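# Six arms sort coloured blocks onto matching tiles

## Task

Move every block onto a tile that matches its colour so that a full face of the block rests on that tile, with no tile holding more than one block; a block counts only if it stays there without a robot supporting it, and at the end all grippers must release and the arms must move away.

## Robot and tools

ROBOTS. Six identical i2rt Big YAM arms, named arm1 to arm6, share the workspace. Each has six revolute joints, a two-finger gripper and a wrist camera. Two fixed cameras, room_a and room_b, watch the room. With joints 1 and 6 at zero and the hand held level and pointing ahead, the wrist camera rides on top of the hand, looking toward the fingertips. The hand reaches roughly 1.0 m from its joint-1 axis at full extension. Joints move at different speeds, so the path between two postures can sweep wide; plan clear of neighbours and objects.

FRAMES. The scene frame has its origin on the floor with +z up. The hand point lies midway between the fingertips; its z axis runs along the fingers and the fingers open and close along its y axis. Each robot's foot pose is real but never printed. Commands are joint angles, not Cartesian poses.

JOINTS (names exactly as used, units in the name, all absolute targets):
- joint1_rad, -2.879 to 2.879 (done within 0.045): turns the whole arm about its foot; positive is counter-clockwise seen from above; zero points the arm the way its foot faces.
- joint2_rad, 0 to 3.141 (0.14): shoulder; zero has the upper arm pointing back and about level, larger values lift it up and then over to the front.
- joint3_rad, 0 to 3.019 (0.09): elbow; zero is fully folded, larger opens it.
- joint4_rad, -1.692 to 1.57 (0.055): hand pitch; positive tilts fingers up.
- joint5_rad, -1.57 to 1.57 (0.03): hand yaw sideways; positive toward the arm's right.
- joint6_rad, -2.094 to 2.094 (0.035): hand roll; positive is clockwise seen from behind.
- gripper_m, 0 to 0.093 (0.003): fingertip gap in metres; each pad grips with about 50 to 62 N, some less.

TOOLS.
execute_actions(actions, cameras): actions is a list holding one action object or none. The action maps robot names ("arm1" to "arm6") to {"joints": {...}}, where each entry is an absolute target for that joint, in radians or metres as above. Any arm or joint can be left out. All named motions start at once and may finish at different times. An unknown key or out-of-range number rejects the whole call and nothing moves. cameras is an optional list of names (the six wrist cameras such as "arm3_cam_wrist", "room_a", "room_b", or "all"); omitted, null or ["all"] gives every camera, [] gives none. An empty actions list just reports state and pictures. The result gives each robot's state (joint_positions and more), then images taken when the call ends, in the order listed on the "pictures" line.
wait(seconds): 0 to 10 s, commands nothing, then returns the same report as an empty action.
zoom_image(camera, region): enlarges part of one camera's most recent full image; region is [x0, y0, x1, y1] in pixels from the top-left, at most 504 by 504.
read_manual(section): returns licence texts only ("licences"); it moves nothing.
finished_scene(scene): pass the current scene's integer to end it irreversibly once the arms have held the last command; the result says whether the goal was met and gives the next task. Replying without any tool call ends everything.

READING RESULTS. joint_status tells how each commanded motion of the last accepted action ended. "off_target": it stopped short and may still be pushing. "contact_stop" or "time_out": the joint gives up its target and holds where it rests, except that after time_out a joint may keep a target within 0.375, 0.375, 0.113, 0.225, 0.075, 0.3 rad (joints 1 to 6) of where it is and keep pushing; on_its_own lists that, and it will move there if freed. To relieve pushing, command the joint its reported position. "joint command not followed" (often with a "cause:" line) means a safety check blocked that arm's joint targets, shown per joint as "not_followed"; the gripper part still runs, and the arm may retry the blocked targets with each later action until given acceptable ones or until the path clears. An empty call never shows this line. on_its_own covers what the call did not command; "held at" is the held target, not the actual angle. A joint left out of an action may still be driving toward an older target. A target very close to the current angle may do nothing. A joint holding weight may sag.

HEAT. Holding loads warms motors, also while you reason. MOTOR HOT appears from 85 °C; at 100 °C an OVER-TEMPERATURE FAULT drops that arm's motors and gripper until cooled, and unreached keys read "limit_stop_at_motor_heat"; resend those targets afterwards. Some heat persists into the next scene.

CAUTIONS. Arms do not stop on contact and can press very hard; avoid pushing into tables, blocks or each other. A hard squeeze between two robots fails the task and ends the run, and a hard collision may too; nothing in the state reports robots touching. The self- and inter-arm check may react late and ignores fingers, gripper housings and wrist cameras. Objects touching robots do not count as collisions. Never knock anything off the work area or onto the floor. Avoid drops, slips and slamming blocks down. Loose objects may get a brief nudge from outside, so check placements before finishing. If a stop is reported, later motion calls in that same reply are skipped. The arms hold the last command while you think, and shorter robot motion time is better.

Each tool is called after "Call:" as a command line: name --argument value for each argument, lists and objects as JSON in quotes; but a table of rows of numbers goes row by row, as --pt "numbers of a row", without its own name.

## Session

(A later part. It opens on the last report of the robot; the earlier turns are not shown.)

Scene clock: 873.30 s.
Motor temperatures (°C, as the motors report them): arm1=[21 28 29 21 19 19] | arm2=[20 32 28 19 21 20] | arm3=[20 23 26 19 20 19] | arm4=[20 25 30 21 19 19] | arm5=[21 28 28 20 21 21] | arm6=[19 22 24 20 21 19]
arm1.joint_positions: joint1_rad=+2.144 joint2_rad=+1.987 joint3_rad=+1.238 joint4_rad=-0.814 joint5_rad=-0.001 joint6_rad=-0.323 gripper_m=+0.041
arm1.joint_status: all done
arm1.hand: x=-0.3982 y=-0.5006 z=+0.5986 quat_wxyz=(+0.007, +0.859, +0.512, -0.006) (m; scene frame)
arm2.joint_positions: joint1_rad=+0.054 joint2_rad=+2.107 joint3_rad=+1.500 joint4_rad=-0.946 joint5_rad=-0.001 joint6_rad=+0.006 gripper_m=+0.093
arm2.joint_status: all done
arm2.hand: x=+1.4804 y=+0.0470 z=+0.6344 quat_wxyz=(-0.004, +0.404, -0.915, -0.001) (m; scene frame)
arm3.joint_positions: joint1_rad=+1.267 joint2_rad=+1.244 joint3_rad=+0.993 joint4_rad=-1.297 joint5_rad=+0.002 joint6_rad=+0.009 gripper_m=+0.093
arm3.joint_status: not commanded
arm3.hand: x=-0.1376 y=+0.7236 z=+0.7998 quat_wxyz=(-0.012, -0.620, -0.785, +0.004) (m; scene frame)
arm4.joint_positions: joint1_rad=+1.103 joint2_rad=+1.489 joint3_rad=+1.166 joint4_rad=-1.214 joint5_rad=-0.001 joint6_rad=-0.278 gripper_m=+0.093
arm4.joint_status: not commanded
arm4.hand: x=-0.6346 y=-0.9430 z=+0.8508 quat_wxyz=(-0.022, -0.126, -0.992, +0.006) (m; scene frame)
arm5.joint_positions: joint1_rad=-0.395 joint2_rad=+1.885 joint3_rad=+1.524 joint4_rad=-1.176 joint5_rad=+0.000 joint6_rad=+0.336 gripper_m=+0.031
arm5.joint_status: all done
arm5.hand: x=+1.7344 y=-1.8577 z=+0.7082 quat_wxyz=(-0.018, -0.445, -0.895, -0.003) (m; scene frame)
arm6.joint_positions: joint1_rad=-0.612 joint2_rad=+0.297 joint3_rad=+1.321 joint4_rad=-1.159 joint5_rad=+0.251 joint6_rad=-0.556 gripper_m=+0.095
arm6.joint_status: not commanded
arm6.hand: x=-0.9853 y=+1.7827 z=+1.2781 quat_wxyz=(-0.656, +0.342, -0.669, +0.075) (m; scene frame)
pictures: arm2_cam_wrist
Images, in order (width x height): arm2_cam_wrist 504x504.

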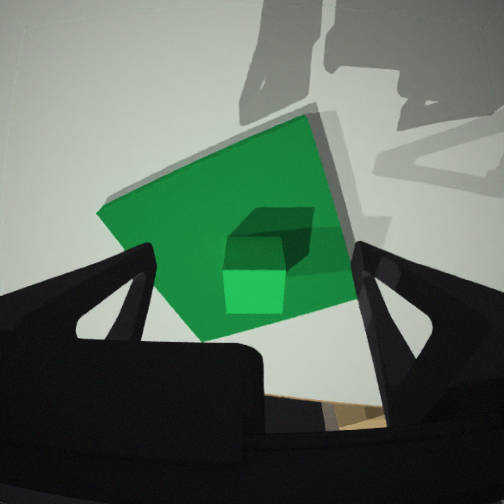

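Call:
execute_actions --actions '[{"arm2": {"joints": {"joint1_rad": 2.35, "joint2_rad": 2.175, "joint3_rad": 1.53, "joint4_rad": -0.86}}, "arm5": {"joints": {"joint1_rad": -1.695, "joint2_rad": 1.99, "joint3_rad": 1.57, "joint4_rad": -1.09}}, "arm1": {"joints": {"joint1_rad": -0.15, "joint2_rad": 1.45, "joint3_rad": 1.16, "joint4_rad": -1.27, "joint6_rad": 0.0}}}]' --cameras '["arm2_cam_wrist", "arm5_cam_wrist", "arm1_cam_wrist"]'

Scene clock: 890.47 s.
Motor temperatures (°C, as the motors report them): arm1=[21 27 30 21 19 19] | arm2=[20 32 29 19 21 20] | arm3=[20 23 26 19 20 19] | arm4=[20 25 30 21 19 19] | arm5=[21 28 28 20 21 21] | arm6=[19 22 24 20 21 19]
arm1.joint_positions: joint1_rad=-0.154 joint2_rad=+1.453 joint3_rad=+1.151 joint4_rad=-1.262 joint5_rad=+0.000 joint6_rad=-0.006 gripper_m=+0.041
arm1.joint_status: all done
arm1.hand: x=-0.0293 y=+0.2668 z=+0.8025 quat_wxyz=(+0.001, +0.718, -0.696, +0.002) (m; scene frame)
arm2.joint_positions: joint1_rad=+2.361 joint2_rad=+2.170 joint3_rad=+1.511 joint4_rad=-0.863 joint5_rad=+0.000 joint6_rad=+0.006 gripper_m=+0.093
arm2.joint_status: all done
arm2.hand: x=+0.4782 y=-0.3939 z=+0.6104 quat_wxyz=(+0.005, +1.000, -0.002, -0.026) (m; scene frame)
arm3.joint_positions: joint1_rad=+1.267 joint2_rad=+1.244 joint3_rad=+0.993 joint4_rad=-1.297 joint5_rad=+0.002 joint6_rad=+0.009 gripper_m=+0.093
arm3.joint_status: not commanded
arm3.hand: x=-0.1376 y=+0.7236 z=+0.7998 quat_wxyz=(-0.012, -0.620, -0.785, +0.004) (m; scene frame)
arm4.joint_positions: joint1_rad=+1.103 joint2_rad=+1.489 joint3_rad=+1.166 joint4_rad=-1.214 joint5_rad=-0.001 joint6_rad=-0.278 gripper_m=+0.093
arm4.joint_status: not commanded
arm4.hand: x=-0.6346 y=-0.9430 z=+0.8508 quat_wxyz=(-0.022, -0.126, -0.992, +0.006) (m; scene frame)
arm5.joint_positions: joint1_rad=-1.700 joint2_rad=+2.020 joint3_rad=+1.539 joint4_rad=-1.094 joint5_rad=+0.001 joint6_rad=+0.336 gripper_m=+0.031
arm5.joint_status: all done
arm5.hand: x=+1.0765 y=-2.0972 z=+0.6329 quat_wxyz=(+0.004, -0.897, -0.442, -0.006) (m; scene frame)
arm6.joint_positions: joint1_rad=-0.612 joint2_rad=+0.297 joint3_rad=+1.321 joint4_rad=-1.159 joint5_rad=+0.251 joint6_rad=-0.556 gripper_m=+0.095
arm6.joint_status: not commanded
arm6.hand: x=-0.9853 y=+1.7827 z=+1.2781 quat_wxyz=(-0.656, +0.342, -0.669, +0.075) (m; scene frame)
pictures: arm1_cam_wrist, arm2_cam_wrist, arm5_cam_wrist
Images, in order (width x height): arm1_cam_wrist 504x504, arm2_cam_wrist 504x504, arm5_cam_wrist 504x504.

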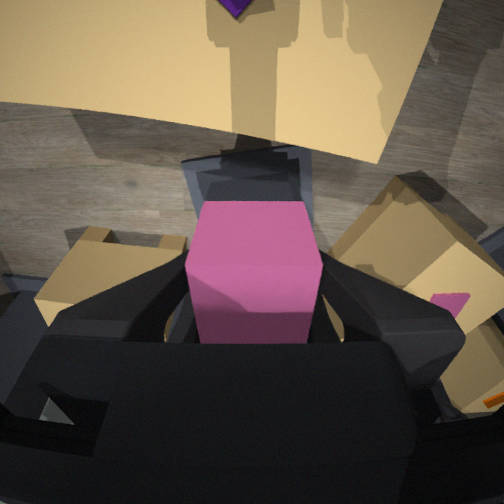

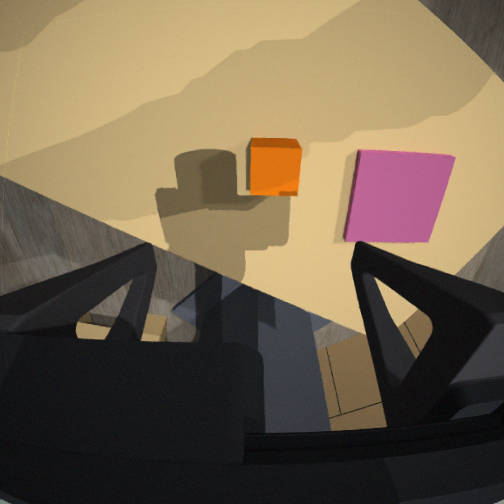

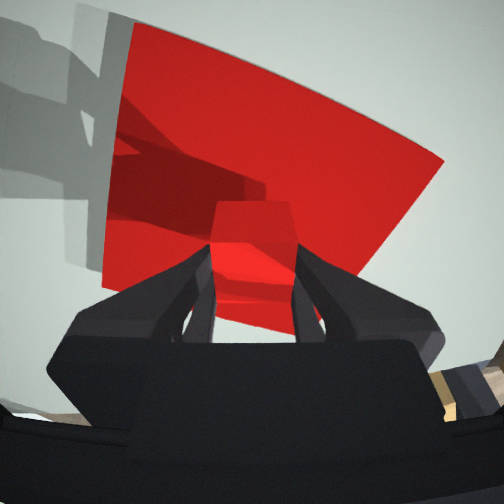

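Call:
zoom_image --camera "arm2_cam_wrist" --region '[220, 110, 470, 260]'

Call:
zoom_image --camera "arm5_cam_wrist" --region '[80, 0, 460, 340]'

Region (220, 110, 470, 260) of arm2_cam_wrist's 504x504 image, scaled by 2.016, with more detail than that image has; it fills the top 302 rows of this view, and the rest is white.

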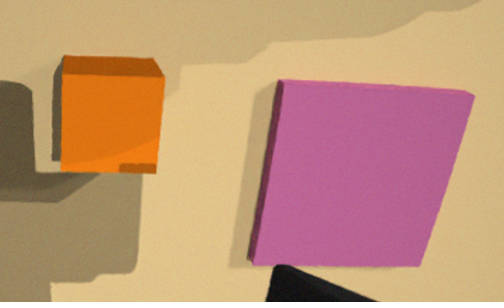

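Region (80, 0, 460, 340) of arm5_cam_wrist's 504x504 image, scaled by 1.326, with more detail than that image has; it fills the top 451 rows of this view, and the rest is white.

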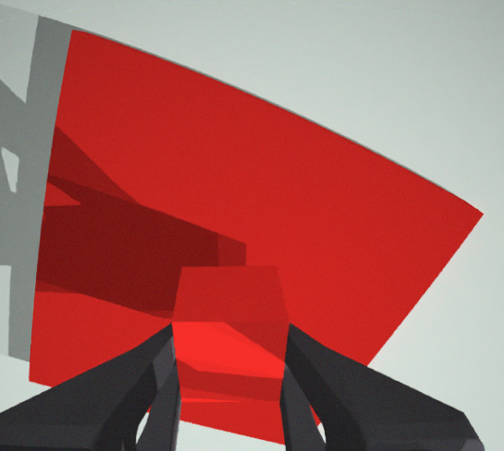

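Call:
execute_actions --actions '[{"arm2": {"joints": {"joint1_rad": 2.315, "joint2_rad": 2.518, "joint3_rad": 1.59, "joint4_rad": -0.592}}, "arm5": {"joints": {"joint2_rad": 2.035, "joint4_rad": -1.06}}}]' --cameras '["arm2_cam_wrist", "arm5_cam_wrist"]'

Scene clock: 916.73 s.
Motor temperatures (°C, as the motors report them): arm1=[21 26 31 21 19 19] | arm2=[20 32 29 19 21 20] | arm3=[20 23 26 19 20 19] | arm4=[20 25 30 21 19 19] | arm5=[21 29 28 20 21 21] | arm6=[19 22 24 20 21 19]
arm1.joint_positions: joint1_rad=-0.154 joint2_rad=+1.453 joint3_rad=+1.151 joint4_rad=-1.262 joint5_rad=+0.000 joint6_rad=-0.006 gripper_m=+0.041
arm1.joint_status: not commanded
arm1.hand: x=-0.0293 y=+0.2668 z=+0.8025 quat_wxyz=(+0.001, +0.718, -0.696, +0.002) (m; scene frame)
arm2.joint_positions: joint1_rad=+2.317 joint2_rad=+2.549 joint3_rad=+1.572 joint4_rad=-0.607 joint5_rad=+0.000 joint6_rad=+0.006 gripper_m=+0.093
arm2.joint_status: all done
arm2.hand: x=+0.4993 y=-0.3701 z=+0.4077 quat_wxyz=(+0.005, +1.000, -0.024, +0.005) (m; scene frame)
arm3.joint_positions: joint1_rad=+1.267 joint2_rad=+1.244 joint3_rad=+0.993 joint4_rad=-1.297 joint5_rad=+0.002 joint6_rad=+0.009 gripper_m=+0.093
arm3.joint_status: not commanded
arm3.hand: x=-0.1376 y=+0.7236 z=+0.7998 quat_wxyz=(-0.012, -0.620, -0.785, +0.004) (m; scene frame)
arm4.joint_positions: joint1_rad=+1.103 joint2_rad=+1.489 joint3_rad=+1.166 joint4_rad=-1.214 joint5_rad=-0.001 joint6_rad=-0.278 gripper_m=+0.093
arm4.joint_status: not commanded
arm4.hand: x=-0.6346 y=-0.9430 z=+0.8508 quat_wxyz=(-0.022, -0.126, -0.992, +0.006) (m; scene frame)
arm5.joint_positions: joint1_rad=-1.700 joint2_rad=+2.036 joint3_rad=+1.539 joint4_rad=-1.075 joint5_rad=+0.001 joint6_rad=+0.336 gripper_m=+0.031
arm5.joint_status: all done
arm5.hand: x=+1.0757 y=-2.0998 z=+0.6238 quat_wxyz=(+0.003, -0.897, -0.442, -0.005) (m; scene frame)
arm6.joint_positions: joint1_rad=-0.612 joint2_rad=+0.297 joint3_rad=+1.321 joint4_rad=-1.159 joint5_rad=+0.251 joint6_rad=-0.556 gripper_m=+0.095
arm6.joint_status: not commanded
arm6.hand: x=-0.9853 y=+1.7827 z=+1.2781 quat_wxyz=(-0.656, +0.342, -0.669, +0.075) (m; scene frame)
pictures: arm2_cam_wrist, arm5_cam_wrist
Images, in order (width x height): arm2_cam_wrist 504x504, arm5_cam_wrist 504x504.

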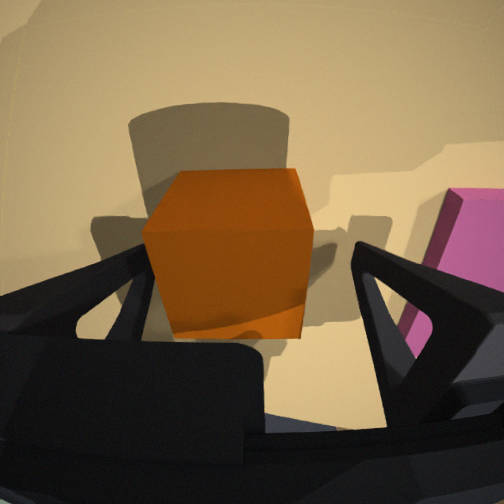

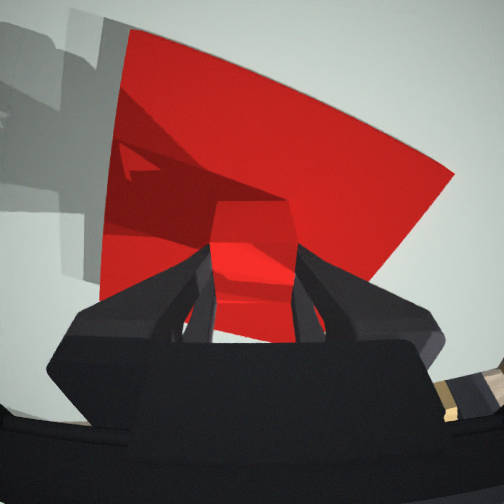

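Call:
execute_actions --actions '[{"arm2": {"joints": {"gripper_m": 0.025}}, "arm5": {"joints": {"gripper_m": 0.093, "joint2_rad": 1.92, "joint4_rad": -1.17}}}]' --cameras '["arm2_cam_wrist", "arm5_cam_wrist"]'

Scene clock: 924.60 s.
Motor temperatures (°C, as the motors report them): arm1=[21 26 31 21 19 19] | arm2=[20 33 29 19 21 20] | arm3=[20 23 26 19 20 19] | arm4=[20 25 30 21 19 19] | arm5=[21 28 28 20 21 21] | arm6=[19 22 24 20 21 19]
arm1.joint_positions: joint1_rad=-0.154 joint2_rad=+1.453 joint3_rad=+1.151 joint4_rad=-1.262 joint5_rad=+0.000 joint6_rad=-0.006 gripper_m=+0.041
arm1.joint_status: not commanded
arm1.hand: x=-0.0293 y=+0.2668 z=+0.8025 quat_wxyz=(+0.001, +0.718, -0.696, +0.002) (m; scene frame)
arm2.joint_positions: joint1_rad=+2.317 joint2_rad=+2.549 joint3_rad=+1.572 joint4_rad=-0.607 joint5_rad=-0.002 joint6_rad=+0.006 gripper_m=+0.048
arm2.joint_status: gripper_m off_target (ended at +0.048, target +0.025)
arm2.hand: x=+0.4993 y=-0.3703 z=+0.4077 quat_wxyz=(+0.006, +1.000, -0.024, +0.005) (m; scene frame)
arm3.joint_positions: joint1_rad=+1.267 joint2_rad=+1.244 joint3_rad=+0.993 joint4_rad=-1.297 joint5_rad=+0.002 joint6_rad=+0.009 gripper_m=+0.093
arm3.joint_status: not commanded
arm3.hand: x=-0.1376 y=+0.7236 z=+0.7998 quat_wxyz=(-0.012, -0.620, -0.785, +0.004) (m; scene frame)
arm4.joint_positions: joint1_rad=+1.103 joint2_rad=+1.489 joint3_rad=+1.166 joint4_rad=-1.214 joint5_rad=-0.001 joint6_rad=-0.278 gripper_m=+0.093
arm4.joint_status: not commanded
arm4.hand: x=-0.6346 y=-0.9430 z=+0.8508 quat_wxyz=(-0.022, -0.126, -0.992, +0.006) (m; scene frame)
arm5.joint_positions: joint1_rad=-1.700 joint2_rad=+1.919 joint3_rad=+1.539 joint4_rad=-1.156 joint5_rad=+0.001 joint6_rad=+0.336 gripper_m=+0.093
arm5.joint_status: all done
arm5.hand: x=+1.0783 y=-2.0912 z=+0.6891 quat_wxyz=(-0.010, -0.897, -0.442, +0.008) (m; scene frame)
arm6.joint_positions: joint1_rad=-0.612 joint2_rad=+0.297 joint3_rad=+1.321 joint4_rad=-1.159 joint5_rad=+0.251 joint6_rad=-0.556 gripper_m=+0.095
arm6.joint_status: not commanded
arm6.hand: x=-0.9853 y=+1.7827 z=+1.2781 quat_wxyz=(-0.656, +0.342, -0.669, +0.075) (m; scene frame)
pictures: arm2_cam_wrist, arm5_cam_wrist
Images, in order (width x height): arm2_cam_wrist 504x504, arm5_cam_wrist 504x504.

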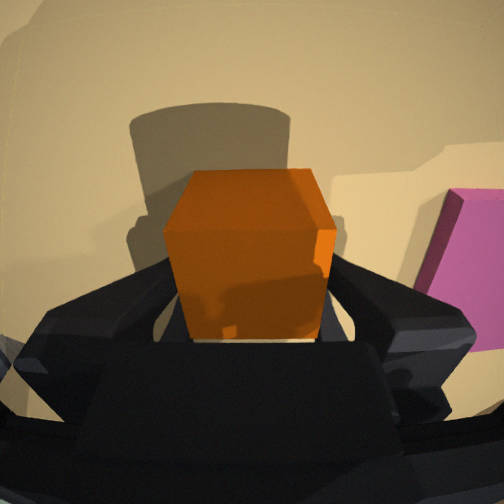

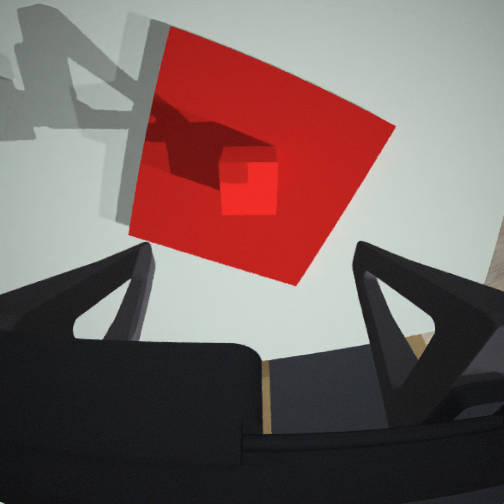

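Call:
execute_actions --actions '[{"arm2": {"joints": {"joint1_rad": -2.09, "joint2_rad": 1.94, "joint3_rad": 1.52, "joint4_rad": -1.15}}, "arm1": {"joints": {"joint1_rad": -1.895, "joint2_rad": 2.245, "joint3_rad": 1.38, "joint4_rad": -0.695}}, "arm5": {"joints": {"joint2_rad": 1.5, "joint3_rad": 1.2, "joint4_rad": -1.25}}}]' --cameras '["arm1_cam_wrist", "arm2_cam_wrist", "room_a"]'

Scene clock: 968.90 s.
Motor temperatures (°C, as the motors report them): arm1=[21 26 31 21 19 19] | arm2=[20 34 28 19 21 20] | arm3=[20 22 26 19 20 19] | arm4=[20 24 30 21 19 19] | arm5=[21 28 29 20 21 21] | arm6=[19 22 24 20 21 19]
arm1.joint_positions: joint1_rad=-1.904 joint2_rad=+2.246 joint3_rad=+1.386 joint4_rad=-0.695 joint5_rad=+0.001 joint6_rad=-0.005 gripper_m=+0.041
arm1.joint_status: all done
arm1.hand: x=+0.5394 y=-0.2354 z=+0.5031 quat_wxyz=(-0.010, -0.075, -0.997, +0.007) (m; scene frame)
arm2.joint_positions: joint1_rad=-2.100 joint2_rad=+1.943 joint3_rad=+1.521 joint4_rad=-1.136 joint5_rad=+0.001 joint6_rad=+0.006 gripper_m=+0.048
arm2.joint_status: all done
arm2.hand: x=+1.2280 y=-0.9475 z=+0.7430 quat_wxyz=(-0.006, -0.614, -0.789, +0.009) (m; scene frame)
arm3.joint_positions: joint1_rad=+1.267 joint2_rad=+1.244 joint3_rad=+0.993 joint4_rad=-1.297 joint5_rad=+0.002 joint6_rad=+0.009 gripper_m=+0.093
arm3.joint_status: not commanded
arm3.hand: x=-0.1376 y=+0.7236 z=+0.7998 quat_wxyz=(-0.012, -0.620, -0.785, +0.004) (m; scene frame)
arm4.joint_positions: joint1_rad=+1.103 joint2_rad=+1.489 joint3_rad=+1.166 joint4_rad=-1.214 joint5_rad=-0.001 joint6_rad=-0.278 gripper_m=+0.093
arm4.joint_status: not commanded
arm4.hand: x=-0.6346 y=-0.9430 z=+0.8508 quat_wxyz=(-0.022, -0.126, -0.992, +0.006) (m; scene frame)
arm5.joint_positions: joint1_rad=-1.700 joint2_rad=+1.501 joint3_rad=+1.202 joint4_rad=-1.239 joint5_rad=+0.001 joint6_rad=+0.336 gripper_m=+0.093
arm5.joint_status: all done
arm5.hand: x=+1.1223 y=-1.9574 z=+0.7696 quat_wxyz=(-0.009, -0.897, -0.442, +0.008) (m; scene frame)
arm6.joint_positions: joint1_rad=-0.612 joint2_rad=+0.297 joint3_rad=+1.321 joint4_rad=-1.159 joint5_rad=+0.251 joint6_rad=-0.556 gripper_m=+0.095
arm6.joint_status: not commanded
arm6.hand: x=-0.9853 y=+1.7827 z=+1.2781 quat_wxyz=(-0.656, +0.342, -0.669, +0.075) (m; scene frame)
pictures: arm1_cam_wrist, arm2_cam_wrist, room_a
Images, in order (width x height): arm1_cam_wrist 504x504, arm2_cam_wrist 504x504, room_a 504x504.

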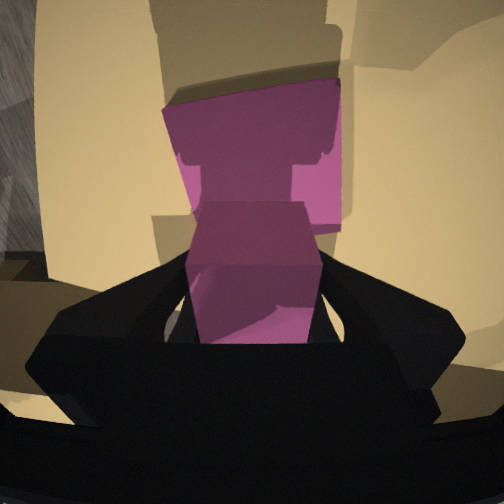

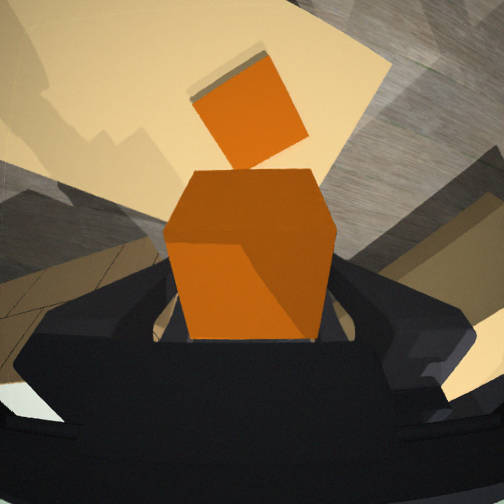

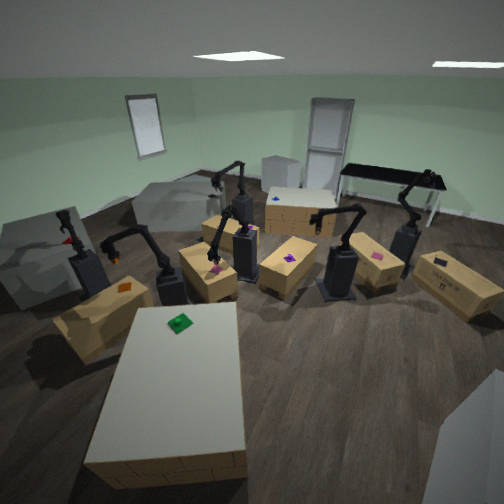

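Call:
zoom_image --camera "arm2_cam_wrist" --region '[170, 30, 330, 190]'

Call:
zoom_image --camera "arm1_cam_wrist" --region '[140, 50, 370, 280]'

Region (170, 30, 330, 190) of arm2_cam_wrist's 504x504 image, scaled by 3.150, with more detail than that image has.

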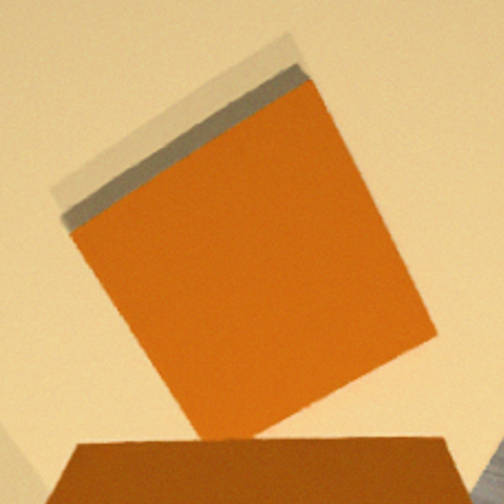

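Region (140, 50, 370, 280) of arm1_cam_wrist's 504x504 image, scaled by 2.191, with more detail than that image has.

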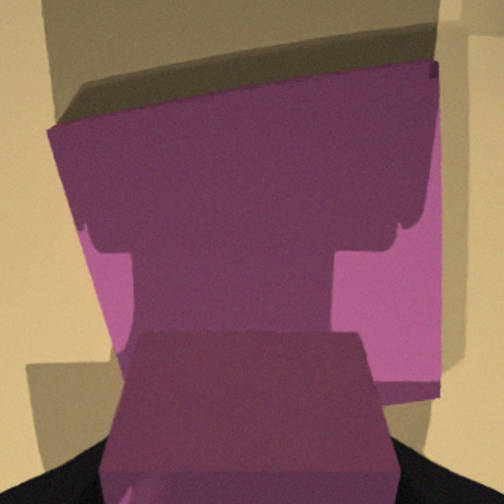

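Call:
execute_actions --actions '[{"arm2": {"joints": {"joint1_rad": -2.12, "joint2_rad": 2.463, "joint3_rad": 1.505, "joint4_rad": -0.565, "joint6_rad": -0.52}}, "arm1": {"joints": {"joint1_rad": -1.928, "joint2_rad": 2.419, "joint3_rad": 1.459, "joint4_rad": -0.602, "joint6_rad": -0.18}}}]' --cameras '["arm1_cam_wrist", "arm2_cam_wrist"]'

Scene clock: 1005.57 s.
Motor temperatures (°C, as the motors report them): arm1=[21 28 29 21 19 19] | arm2=[20 33 28 19 21 20] | arm3=[20 22 26 19 20 19] | arm4=[20 24 30 21 19 19] | arm5=[21 27 28 20 21 21] | arm6=[19 22 24 20 21 19]
arm1.joint_positions: joint1_rad=-1.922 joint2_rad=+2.424 joint3_rad=+1.446 joint4_rad=-0.605 joint5_rad=+0.001 joint6_rad=-0.172 gripper_m=+0.041
arm1.joint_status: all done
arm1.hand: x=+0.5354 y=-0.2458 z=+0.4205 quat_wxyz=(+0.005, +0.000, -1.000, +0.005) (m; scene frame)
arm2.joint_positions: joint1_rad=-2.109 joint2_rad=+2.495 joint3_rad=+1.486 joint4_rad=-0.581 joint5_rad=+0.002 joint6_rad=-0.510 gripper_m=+0.048
arm2.joint_status: all done
arm2.hand: x=+1.2191 y=-0.9414 z=+0.4224 quat_wxyz=(+0.007, -0.397, -0.918, -0.002) (m; scene frame)
arm3.joint_positions: joint1_rad=+1.267 joint2_rad=+1.244 joint3_rad=+0.993 joint4_rad=-1.297 joint5_rad=+0.002 joint6_rad=+0.009 gripper_m=+0.093
arm3.joint_status: not commanded
arm3.hand: x=-0.1376 y=+0.7236 z=+0.7998 quat_wxyz=(-0.012, -0.620, -0.785, +0.004) (m; scene frame)
arm4.joint_positions: joint1_rad=+1.103 joint2_rad=+1.489 joint3_rad=+1.166 joint4_rad=-1.214 joint5_rad=-0.001 joint6_rad=-0.278 gripper_m=+0.093
arm4.joint_status: not commanded
arm4.hand: x=-0.6346 y=-0.9430 z=+0.8508 quat_wxyz=(-0.022, -0.126, -0.992, +0.006) (m; scene frame)
arm5.joint_positions: joint1_rad=-1.700 joint2_rad=+1.501 joint3_rad=+1.202 joint4_rad=-1.239 joint5_rad=+0.001 joint6_rad=+0.336 gripper_m=+0.093
arm5.joint_status: not commanded
arm5.hand: x=+1.1223 y=-1.9574 z=+0.7696 quat_wxyz=(-0.009, -0.897, -0.442, +0.008) (m; scene frame)
arm6.joint_positions: joint1_rad=-0.612 joint2_rad=+0.297 joint3_rad=+1.321 joint4_rad=-1.159 joint5_rad=+0.251 joint6_rad=-0.556 gripper_m=+0.095
arm6.joint_status: not commanded
arm6.hand: x=-0.9853 y=+1.7827 z=+1.2781 quat_wxyz=(-0.656, +0.342, -0.669, +0.075) (m; scene frame)
pictures: arm1_cam_wrist, arm2_cam_wrist
Images, in order (width x height): arm1_cam_wrist 504x504, arm2_cam_wrist 504x504.

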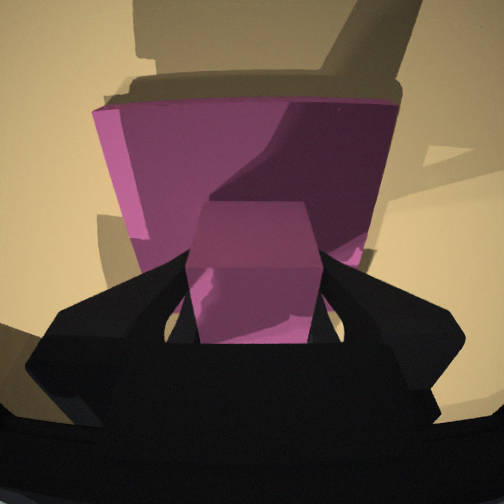

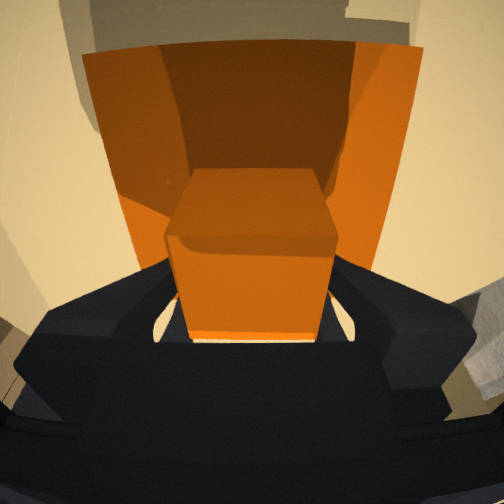

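Call:
zoom_image --camera "arm1_cam_wrist" --region '[170, 150, 340, 280]'

Call:
zoom_image --camera "arm2_cam_wrist" --region '[110, 120, 390, 300]'

Region (170, 150, 340, 280) of arm1_cam_wrist's 504x504 image, scaled by 2.965, with more detail than that image has; it fills the top 385 rows of this view, and the rest is white.

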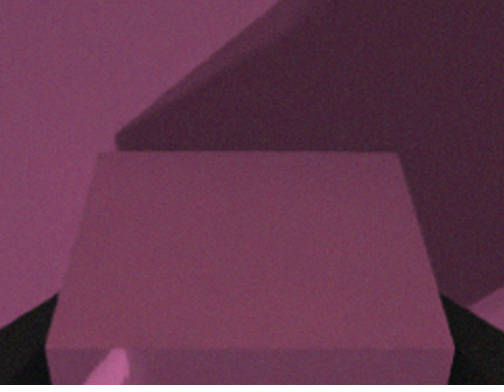

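Region (110, 120, 390, 300) of arm2_cam_wrist's 504x504 image, scaled by 1.800, with more detail than that image has; it fills the top 324 rows of this view, and the rest is white.

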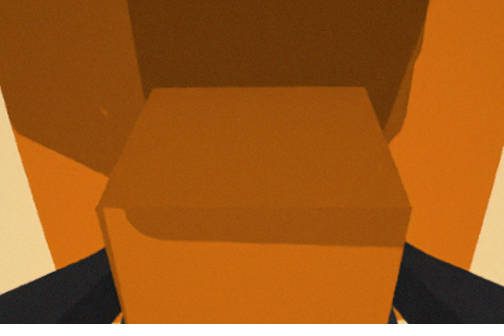

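Call:
execute_actions --actions '[{"arm2": {"joints": {"gripper_m": 0.093, "joint2_rad": 2.32, "joint3_rad": 1.415, "joint4_rad": -0.69}}, "arm1": {"joints": {"gripper_m": 0.093, "joint2_rad": 2.26, "joint3_rad": 1.39, "joint4_rad": -0.71}}}]'

Scene clock: 1015.63 s.
Motor temperatures (°C, as the motors report them): arm1=[21 28 29 21 19 19] | arm2=[20 33 28 19 21 20] | arm3=[20 22 26 19 20 19] | arm4=[20 24 30 21 19 19] | arm5=[21 26 28 20 21 21] | arm6=[19 22 24 20 21 19]
arm1.joint_positions: joint1_rad=-1.922 joint2_rad=+2.240 joint3_rad=+1.384 joint4_rad=-0.703 joint5_rad=+0.001 joint6_rad=-0.173 gripper_m=+0.093
arm1.joint_status: all done
arm1.hand: x=+0.5360 y=-0.2450 z=+0.5056 quat_wxyz=(-0.007, +0.000, -1.000, +0.007) (m; scene frame)
arm2.joint_positions: joint1_rad=-2.109 joint2_rad=+2.328 joint3_rad=+1.410 joint4_rad=-0.677 joint5_rad=+0.002 joint6_rad=-0.511 gripper_m=+0.093
arm2.joint_status: all done
arm2.hand: x=+1.2179 y=-0.9349 z=+0.4969 quat_wxyz=(+0.008, -0.396, -0.918, -0.004) (m; scene frame)
arm3.joint_positions: joint1_rad=+1.267 joint2_rad=+1.244 joint3_rad=+0.993 joint4_rad=-1.297 joint5_rad=+0.002 joint6_rad=+0.009 gripper_m=+0.093
arm3.joint_status: not commanded
arm3.hand: x=-0.1376 y=+0.7236 z=+0.7998 quat_wxyz=(-0.012, -0.620, -0.785, +0.004) (m; scene frame)
arm4.joint_positions: joint1_rad=+1.103 joint2_rad=+1.489 joint3_rad=+1.166 joint4_rad=-1.214 joint5_rad=-0.001 joint6_rad=-0.278 gripper_m=+0.093
arm4.joint_status: not commanded
arm4.hand: x=-0.6346 y=-0.9430 z=+0.8508 quat_wxyz=(-0.022, -0.126, -0.992, +0.006) (m; scene frame)
arm5.joint_positions: joint1_rad=-1.700 joint2_rad=+1.501 joint3_rad=+1.202 joint4_rad=-1.239 joint5_rad=+0.001 joint6_rad=+0.336 gripper_m=+0.093
arm5.joint_status: not commanded
arm5.hand: x=+1.1223 y=-1.9574 z=+0.7696 quat_wxyz=(-0.009, -0.897, -0.442, +0.008) (m; scene frame)
arm6.joint_positions: joint1_rad=-0.612 joint2_rad=+0.297 joint3_rad=+1.321 joint4_rad=-1.159 joint5_rad=+0.251 joint6_rad=-0.556 gripper_m=+0.095
arm6.joint_status: not commanded
arm6.hand: x=-0.9853 y=+1.7827 z=+1.2781 quat_wxyz=(-0.656, +0.342, -0.669, +0.075) (m; scene frame)
pictures: arm1_cam_wrist, arm2_cam_wrist, arm3_cam_wrist, arm4_cam_wrist, arm5_cam_wrist, arm6_cam_wrist, room_a, room_b
Images, in order (width x height): arm1_cam_wrist 504x504, arm2_cam_wrist 504x504, arm3_cam_wrist 504x504, arm4_cam_wrist 504x504, arm5_cam_wrist 504x504, arm6_cam_wrist 504x504, room_a 504x504, room_b 504x504.

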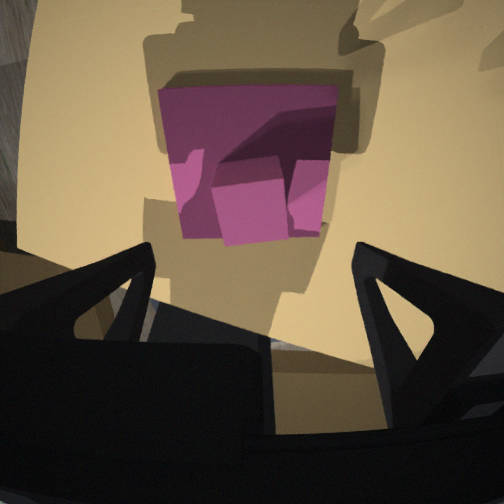

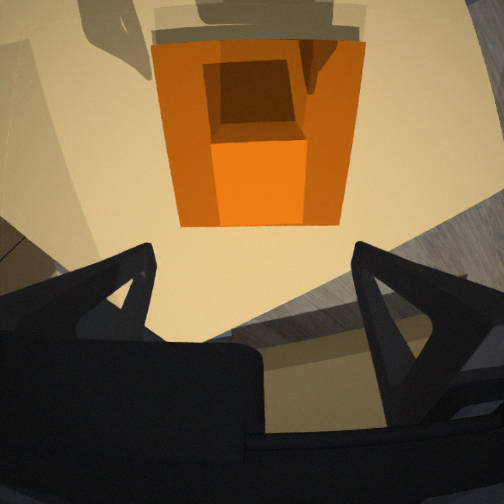

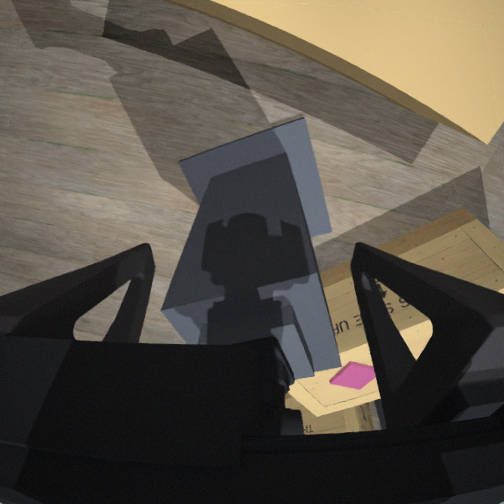

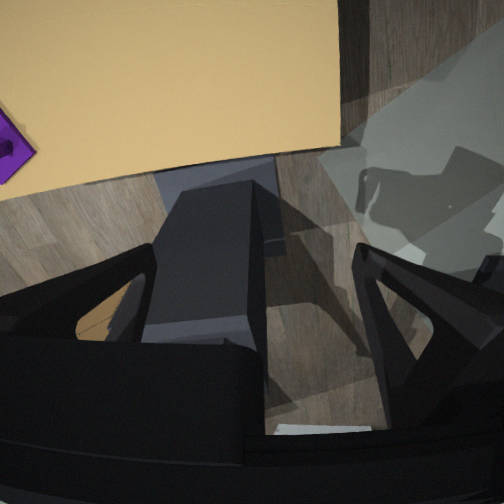

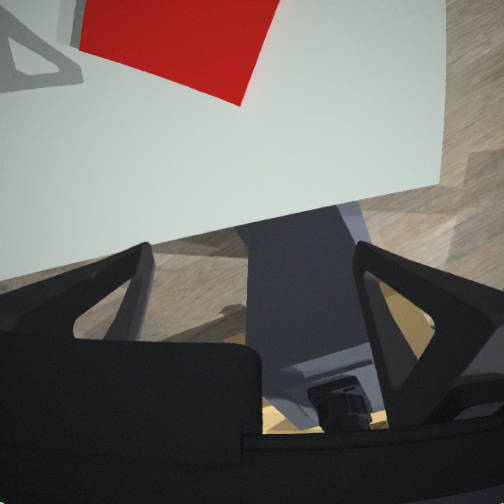

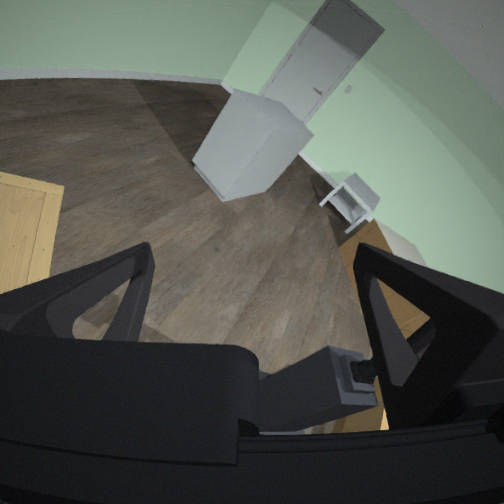

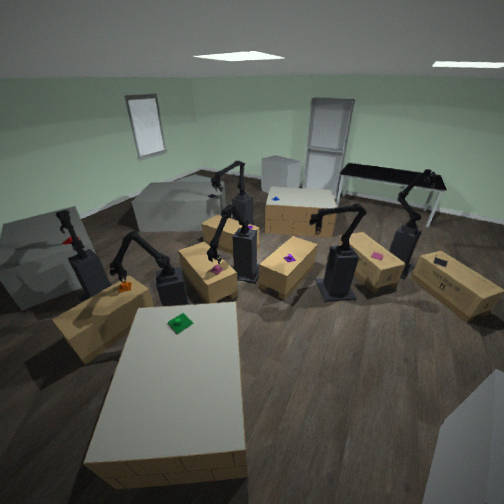

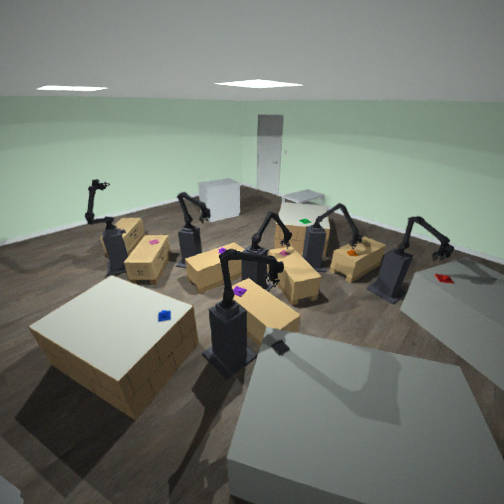

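Call:
zoom_image --camera "room_b" --region '[130, 200, 480, 340]'

Call:
zoom_image --camera "room_a" --region '[40, 180, 340, 350]'

Region (130, 200, 480, 340) of room_b's 504x504 image, scaled by 1.440, with more detail than that image has; it fills the top 202 rows of this view, and the rest is white.

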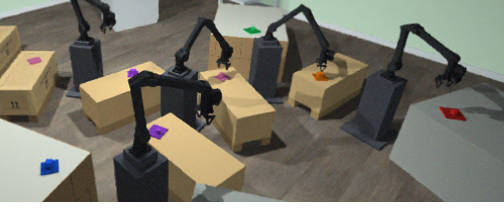

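Region (40, 180, 340, 350) of room_a's 504x504 image, scaled by 1.680, with more detail than that image has; it fills the top 286 rows of this view, and the rest is white.

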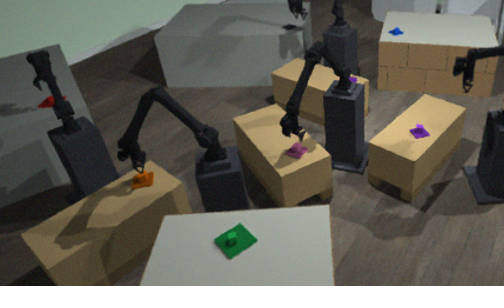

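Call:
zoom_image --camera "room_b" --region '[140, 270, 260, 330]'

Call:
zoom_image --camera "room_b" --region '[410, 260, 480, 300]'

Call:
zoom_image --camera "room_a" --region '[260, 240, 320, 280]'

Region (140, 270, 260, 330) of room_b's 504x504 image, scaled by 4.200, with more detail than that image has.

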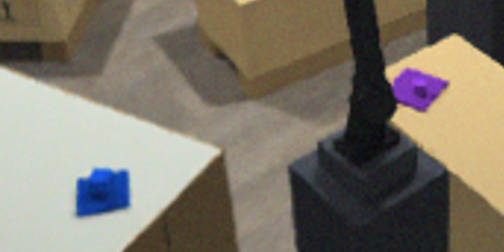

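Region (410, 260, 480, 300) of room_b's 504x504 image, scaled by 7.200, with more detail than that image has; it fills the top 288 rows of this view, and the rest is white.

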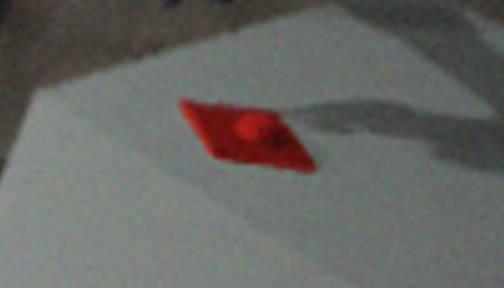

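Region (260, 240, 320, 280) of room_a's 504x504 image, scaled by 8.400, with more detail than that image has.

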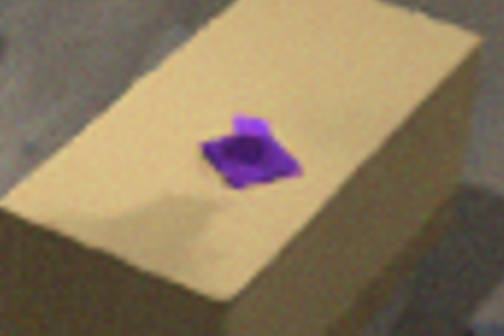

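Call:
zoom_image --camera "room_b" --region '[195, 235, 255, 270]'

Call:
zoom_image --camera "room_a" --region '[255, 185, 300, 212]'

Region (195, 235, 255, 270) of room_b's 504x504 image, scaled by 8.400, with more detail than that image has; it fills the top 294 rows of this view, and the rest is white.

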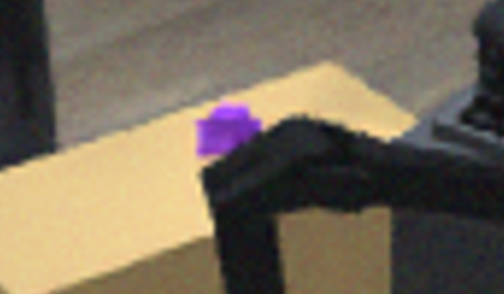

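Region (255, 185, 300, 212) of room_a's 504x504 image, scaled by 11.200, with more detail than that image has; it fills the top 302 rows of this view, and the rest is white.

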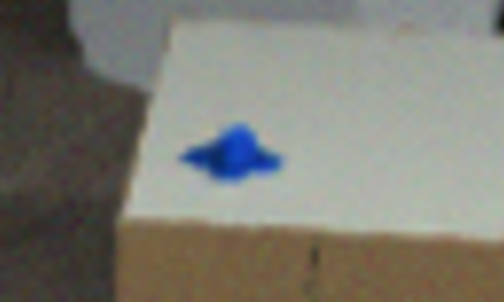

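All blocks look centred on their tiles, and every arm has let go and moved clear.

Call:
finished_scene --scene 2

The scene is finished: the task was done.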